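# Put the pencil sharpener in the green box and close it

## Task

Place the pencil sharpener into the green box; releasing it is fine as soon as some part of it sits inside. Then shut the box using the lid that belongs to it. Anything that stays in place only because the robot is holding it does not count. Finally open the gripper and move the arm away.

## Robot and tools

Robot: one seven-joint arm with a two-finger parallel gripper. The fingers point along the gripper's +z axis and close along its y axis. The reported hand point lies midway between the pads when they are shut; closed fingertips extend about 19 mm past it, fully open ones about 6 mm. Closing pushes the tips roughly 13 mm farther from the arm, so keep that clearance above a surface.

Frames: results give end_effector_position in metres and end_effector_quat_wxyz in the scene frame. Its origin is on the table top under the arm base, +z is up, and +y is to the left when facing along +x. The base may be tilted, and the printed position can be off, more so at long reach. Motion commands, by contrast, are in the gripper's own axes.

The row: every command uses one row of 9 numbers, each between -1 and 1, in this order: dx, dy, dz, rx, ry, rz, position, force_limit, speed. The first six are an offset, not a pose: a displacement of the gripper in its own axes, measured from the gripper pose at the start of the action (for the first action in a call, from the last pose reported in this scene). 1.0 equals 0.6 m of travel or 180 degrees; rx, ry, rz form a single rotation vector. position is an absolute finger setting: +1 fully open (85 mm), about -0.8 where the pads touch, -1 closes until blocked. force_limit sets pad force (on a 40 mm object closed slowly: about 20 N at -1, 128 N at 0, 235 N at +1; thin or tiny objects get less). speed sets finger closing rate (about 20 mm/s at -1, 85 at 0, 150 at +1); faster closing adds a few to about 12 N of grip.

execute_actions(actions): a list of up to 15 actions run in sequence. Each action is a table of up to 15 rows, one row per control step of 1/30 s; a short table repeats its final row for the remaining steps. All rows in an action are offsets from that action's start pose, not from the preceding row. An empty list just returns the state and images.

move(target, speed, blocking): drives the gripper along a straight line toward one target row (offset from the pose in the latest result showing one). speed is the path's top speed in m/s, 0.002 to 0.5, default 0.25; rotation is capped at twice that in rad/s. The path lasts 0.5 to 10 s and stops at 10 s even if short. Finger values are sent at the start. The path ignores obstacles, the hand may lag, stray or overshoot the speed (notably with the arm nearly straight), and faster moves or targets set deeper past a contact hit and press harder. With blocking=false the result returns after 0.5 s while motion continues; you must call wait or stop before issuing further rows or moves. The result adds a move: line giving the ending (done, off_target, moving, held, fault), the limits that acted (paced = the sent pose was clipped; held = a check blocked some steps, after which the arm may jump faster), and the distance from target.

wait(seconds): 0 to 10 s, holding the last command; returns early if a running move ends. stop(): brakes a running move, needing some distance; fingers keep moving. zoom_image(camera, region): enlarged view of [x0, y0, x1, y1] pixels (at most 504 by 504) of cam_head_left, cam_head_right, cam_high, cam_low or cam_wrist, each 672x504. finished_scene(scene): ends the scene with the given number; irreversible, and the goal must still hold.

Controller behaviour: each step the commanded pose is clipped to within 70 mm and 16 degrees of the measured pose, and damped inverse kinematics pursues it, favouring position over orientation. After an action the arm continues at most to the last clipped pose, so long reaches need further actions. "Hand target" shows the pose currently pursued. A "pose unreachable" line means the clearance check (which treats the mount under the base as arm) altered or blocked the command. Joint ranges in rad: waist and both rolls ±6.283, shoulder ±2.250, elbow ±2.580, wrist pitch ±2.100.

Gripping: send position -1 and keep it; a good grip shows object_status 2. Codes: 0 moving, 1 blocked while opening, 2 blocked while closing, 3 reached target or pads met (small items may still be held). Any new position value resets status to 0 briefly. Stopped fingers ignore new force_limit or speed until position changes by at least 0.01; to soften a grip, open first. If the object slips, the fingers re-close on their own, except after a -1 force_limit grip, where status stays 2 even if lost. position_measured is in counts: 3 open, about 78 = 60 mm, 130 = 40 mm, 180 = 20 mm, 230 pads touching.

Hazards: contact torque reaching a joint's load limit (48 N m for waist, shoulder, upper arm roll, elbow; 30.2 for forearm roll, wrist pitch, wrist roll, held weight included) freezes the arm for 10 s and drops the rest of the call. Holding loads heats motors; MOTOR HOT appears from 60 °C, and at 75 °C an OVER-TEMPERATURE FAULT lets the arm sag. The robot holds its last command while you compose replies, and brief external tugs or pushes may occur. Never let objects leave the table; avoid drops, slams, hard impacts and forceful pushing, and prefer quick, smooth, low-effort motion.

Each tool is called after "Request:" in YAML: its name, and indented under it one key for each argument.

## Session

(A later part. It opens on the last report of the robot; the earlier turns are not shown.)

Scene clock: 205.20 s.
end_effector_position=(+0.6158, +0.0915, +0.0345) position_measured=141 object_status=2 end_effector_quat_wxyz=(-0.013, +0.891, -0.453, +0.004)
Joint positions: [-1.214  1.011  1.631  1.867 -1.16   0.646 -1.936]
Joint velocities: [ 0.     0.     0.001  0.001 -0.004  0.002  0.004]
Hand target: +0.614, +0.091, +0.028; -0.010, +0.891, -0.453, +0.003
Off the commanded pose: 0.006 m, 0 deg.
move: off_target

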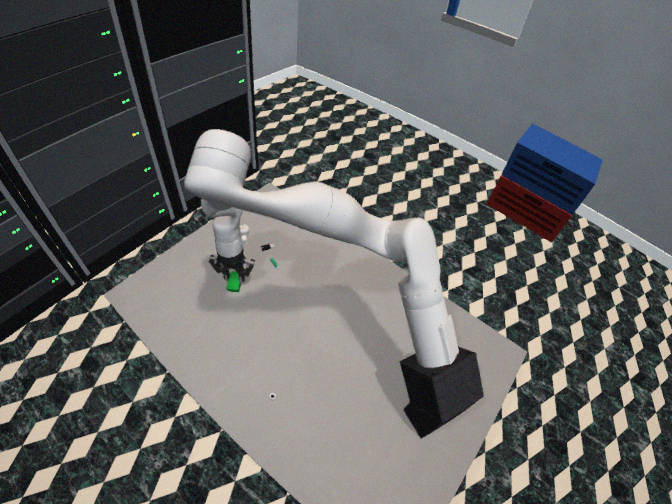

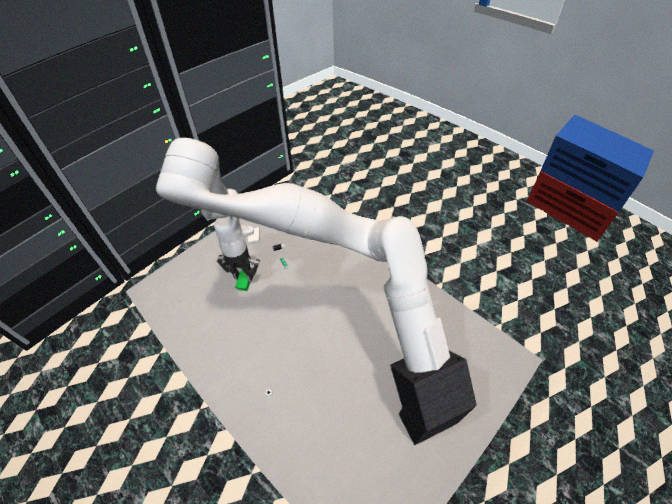

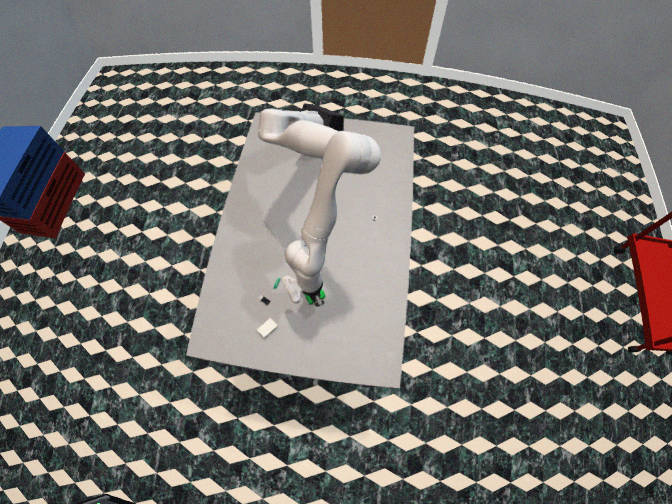

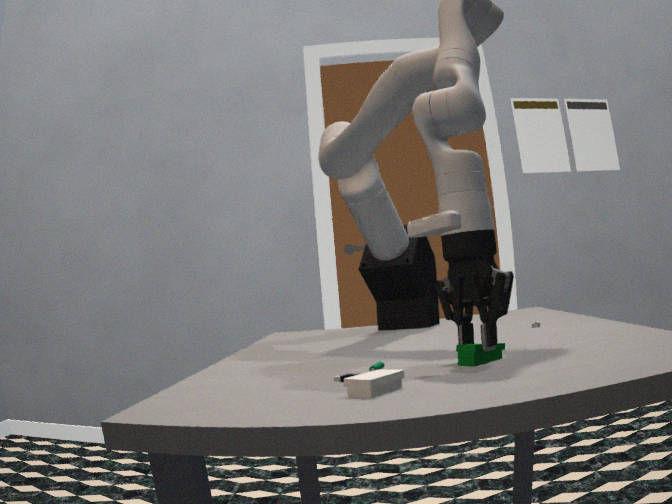

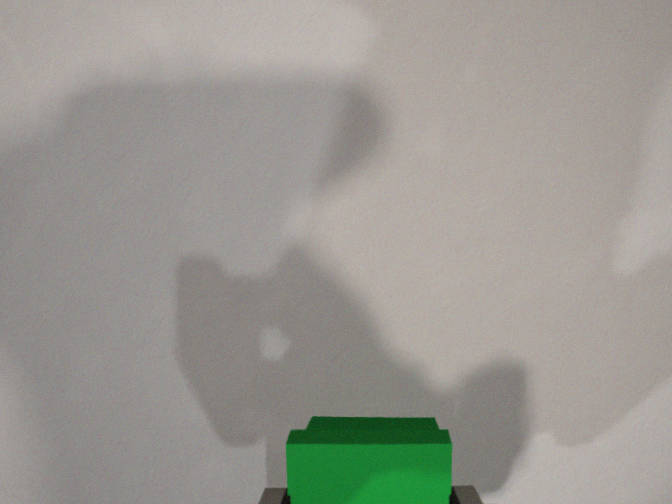

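Request:
execute_actions:
  actions:
    - [[0,0,-0.006,0,0,0,-1,-0.5,-0.5]]
    - [[0.005,0.0015,0,0,0,0,-1,-0.5,-0.5]]
    - [[0,0,0.008,0,0,0,-1,-0.5,-0.5],[0,0,0.012,0,0,0,-1,-0.5,-0.5]]
    - [[0,0,0.008,0,0,0,-1,-0.5,-0.5]]

Request:
zoom_image:
  camera: "cam_low"
  region: [400, 270, 560, 390]

Scene clock: 216.93 s.
end_effector_position=(+0.6176, +0.0890, +0.0301) position_measured=141 object_status=2 end_effector_quat_wxyz=(-0.016, +0.891, -0.454, +0.004)
Joint positions: [-1.199  1.002  1.618  1.866 -1.173  0.636 -1.916]
Joint velocities: [ 0.     0.002  0.002  0.    -0.002  0.003  0.   ]
Hand target: +0.617, +0.089, +0.027; -0.014, +0.891, -0.453, +0.004
Off the commanded pose: 0.003 m, 0 deg.

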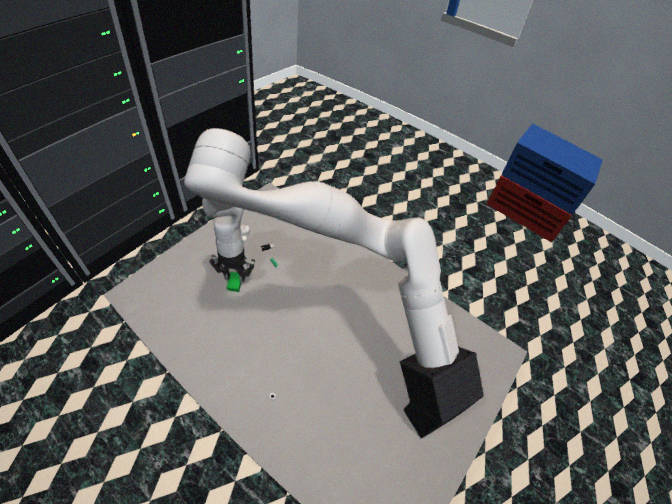

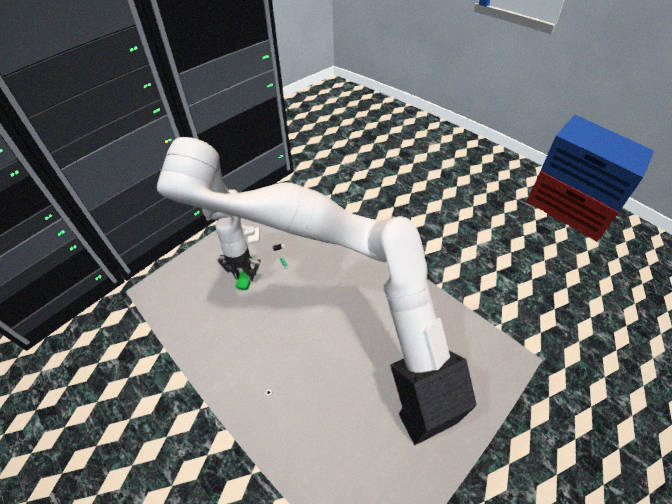

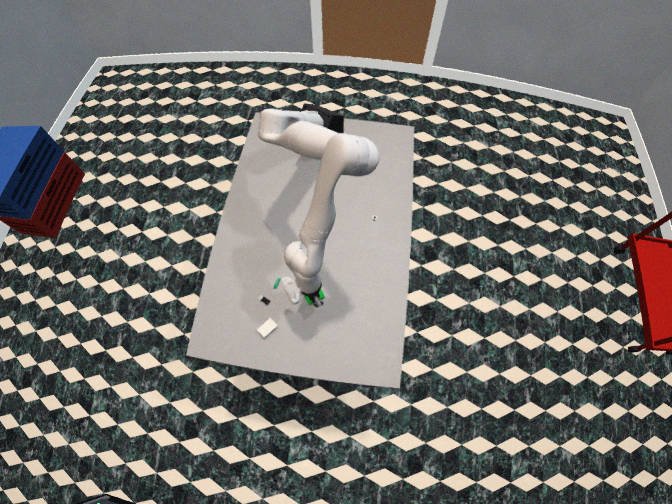

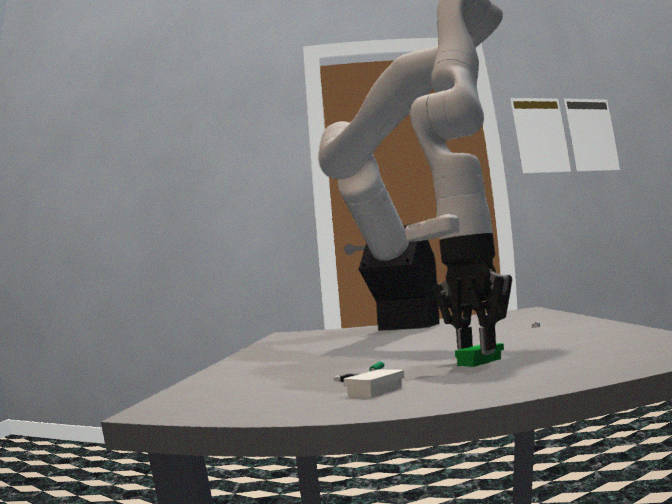

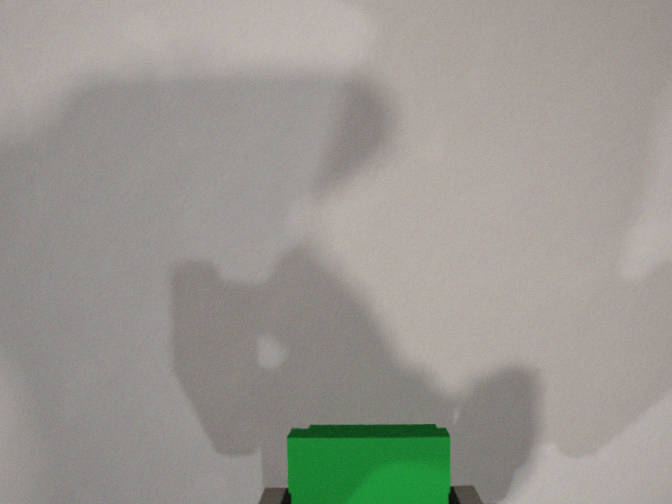

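Region (400, 270, 560, 390) of cam_low's 672x504 image, scaled by 3.150, with more detail than that image has; it fills the top 378 rows of this view, and the rest is white.

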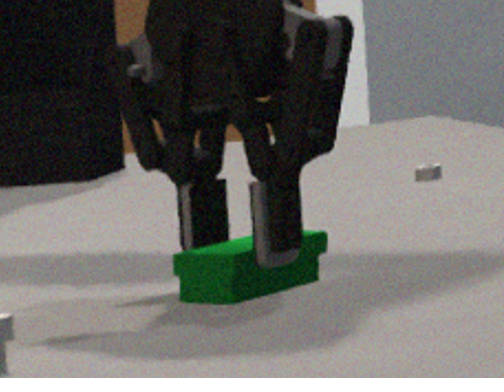

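Looks seated. Release and clear.

Request:
execute_actions:
  actions:
    - [[0,0,-0.002,0,0,0,0.3,-0.5,-0.5]]
    - [[0,0,-0.002,0,0,0,0.3,-0.5,-0.5]]
    - [[0,0,-0.002,0,0,0,0.3,-0.5,-0.5]]

Request:
move:
  target: [-0.12,0,-0.2,0,0,0,1,0,0]
  speed: 0.12

Request:
zoom_image:
  camera: "cam_low"
  region: [400, 290, 560, 410]

Scene clock: 222.77 s.
end_effector_position=(+0.6176, +0.0889, +0.0337) position_measured=91 object_status=3 end_effector_quat_wxyz=(-0.016, +0.891, -0.454, +0.004)
Joint positions: [-1.208  1.     1.627  1.868 -1.165  0.641 -1.922]
Joint velocities: [-0.     0.    -0.    -0.    -0.     0.001  0.002]
Hand target: +0.618, +0.089, +0.034; -0.016, +0.891, -0.454, +0.004
Off the commanded pose: 0.000 m, 0 deg.

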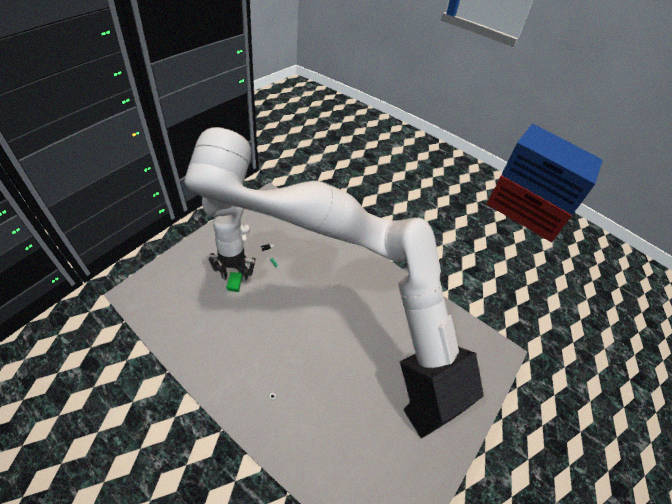

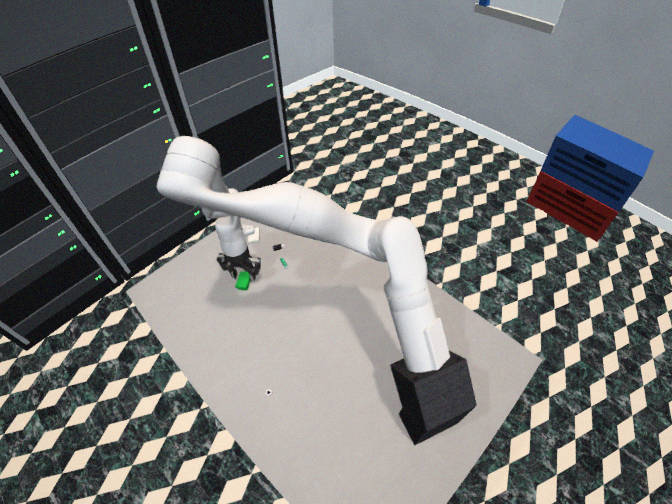

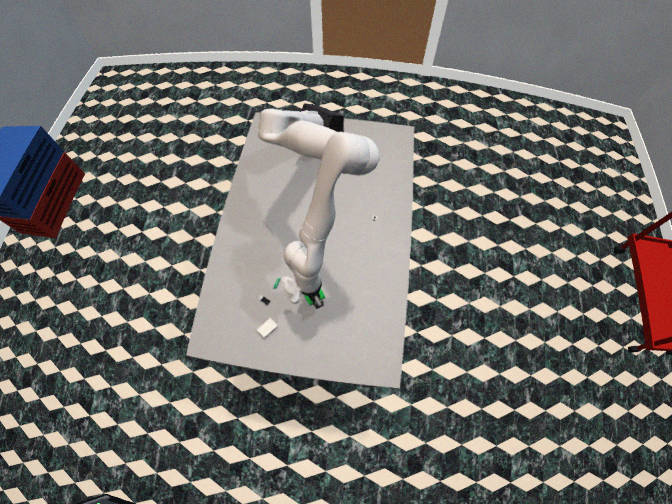

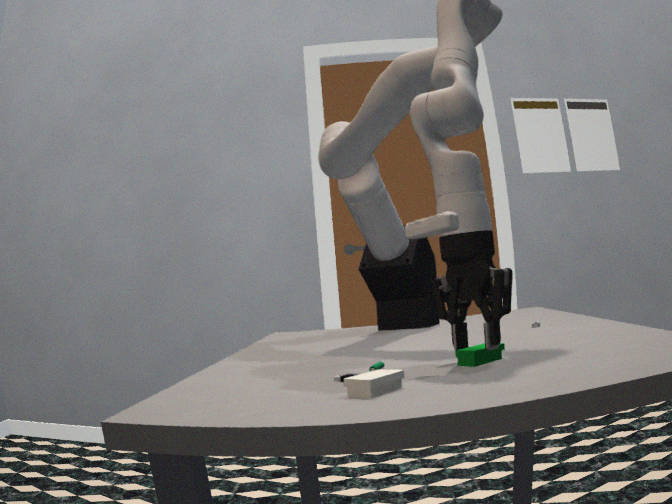

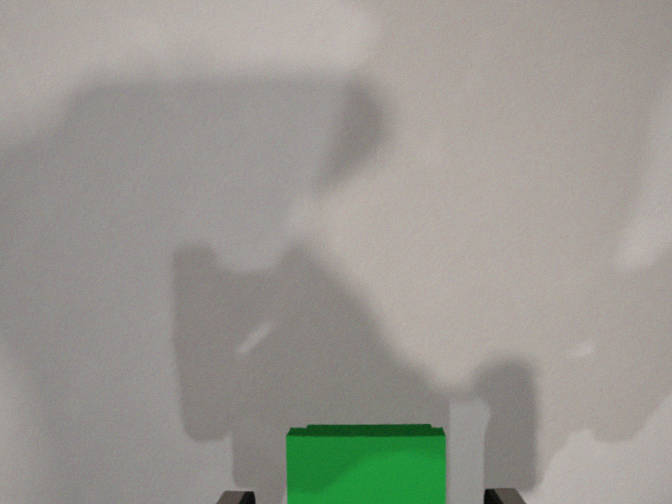

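Scene clock: 224.37 s.
end_effector_position=(+0.5729, +0.1442, +0.1545) position_measured=3 object_status=3 end_effector_quat_wxyz=(-0.017, +0.891, -0.454, +0.003)
Joint positions: [-1.564  1.099  1.899  1.911 -0.963  0.865 -2.207]
Joint velocities: [-0.004  0.002  0.    -0.     0.001 -0.001 -0.002]
Hand target: +0.573, +0.144, +0.155; -0.017, +0.891, -0.454, +0.003
Off the commanded pose: 0.000 m, 0 deg.
move: done

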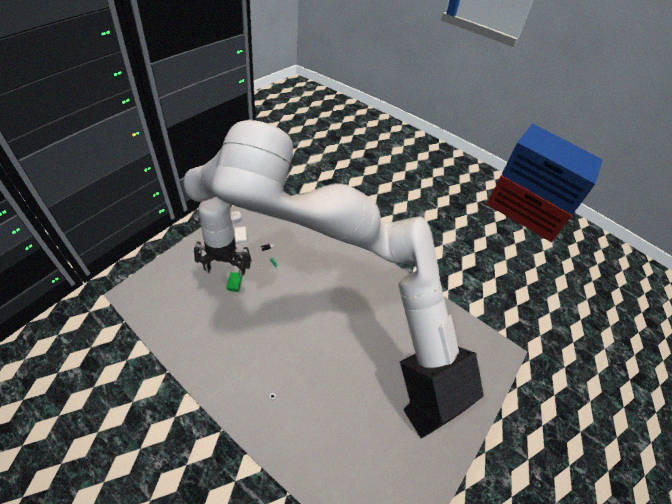

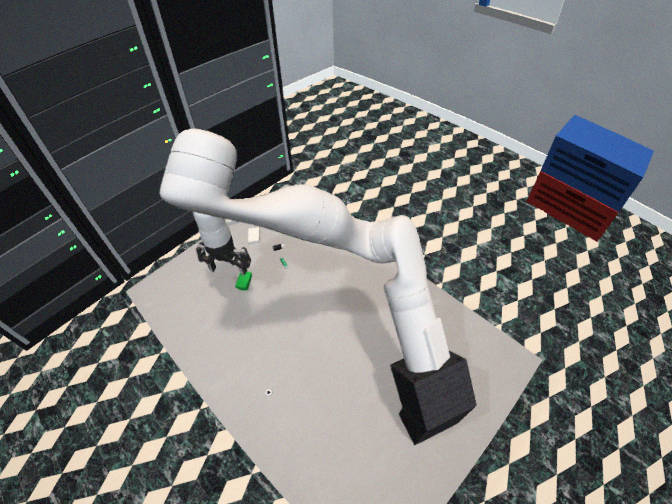

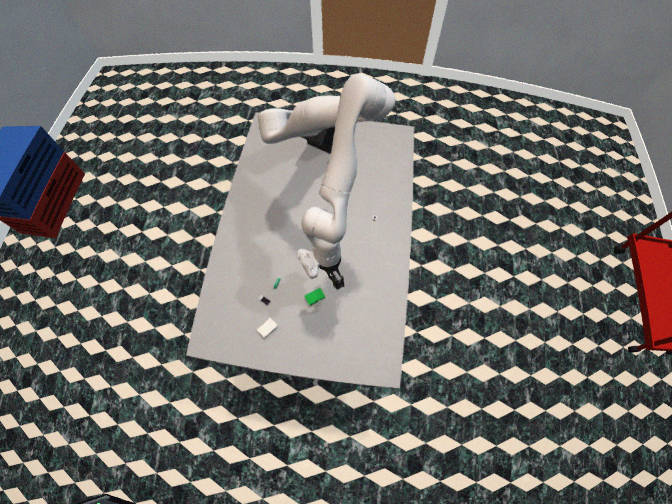

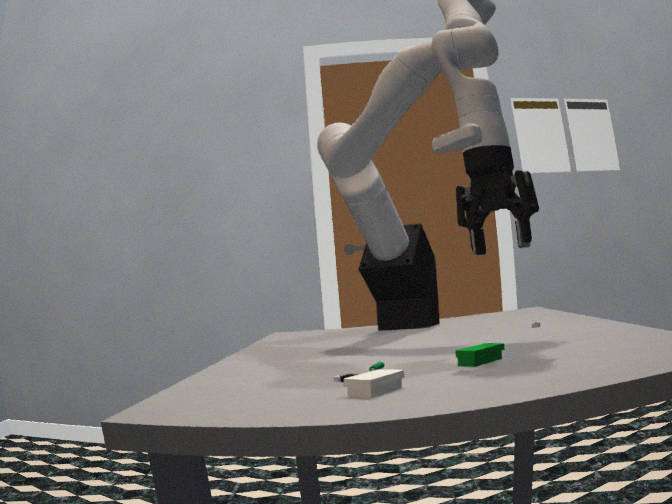

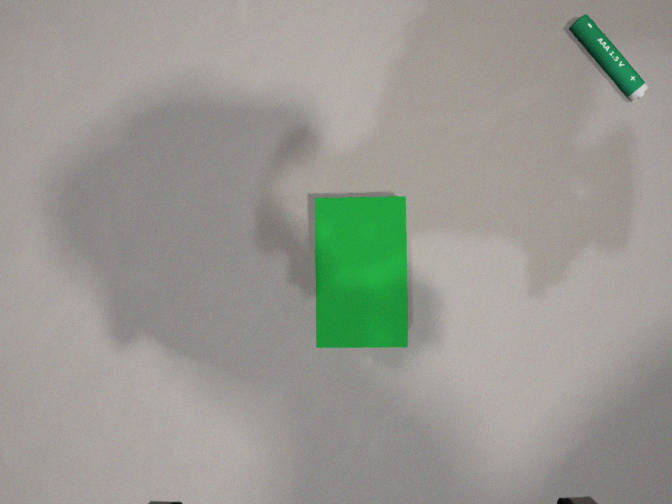

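Region (400, 290, 560, 410) of cam_low's 672x504 image, scaled by 3.150, with more detail than that image has; it fills the top 378 rows of this view, and the rest is white.

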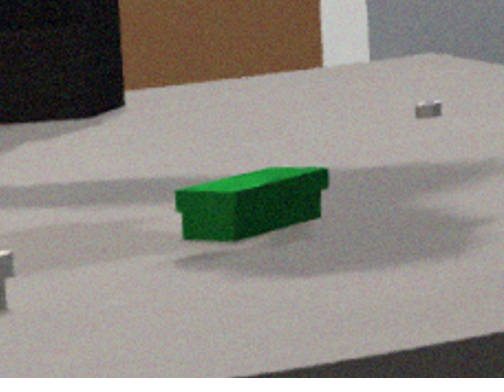

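Request:
finished_scene:
  scene: 1

The scene is finished: the task was done.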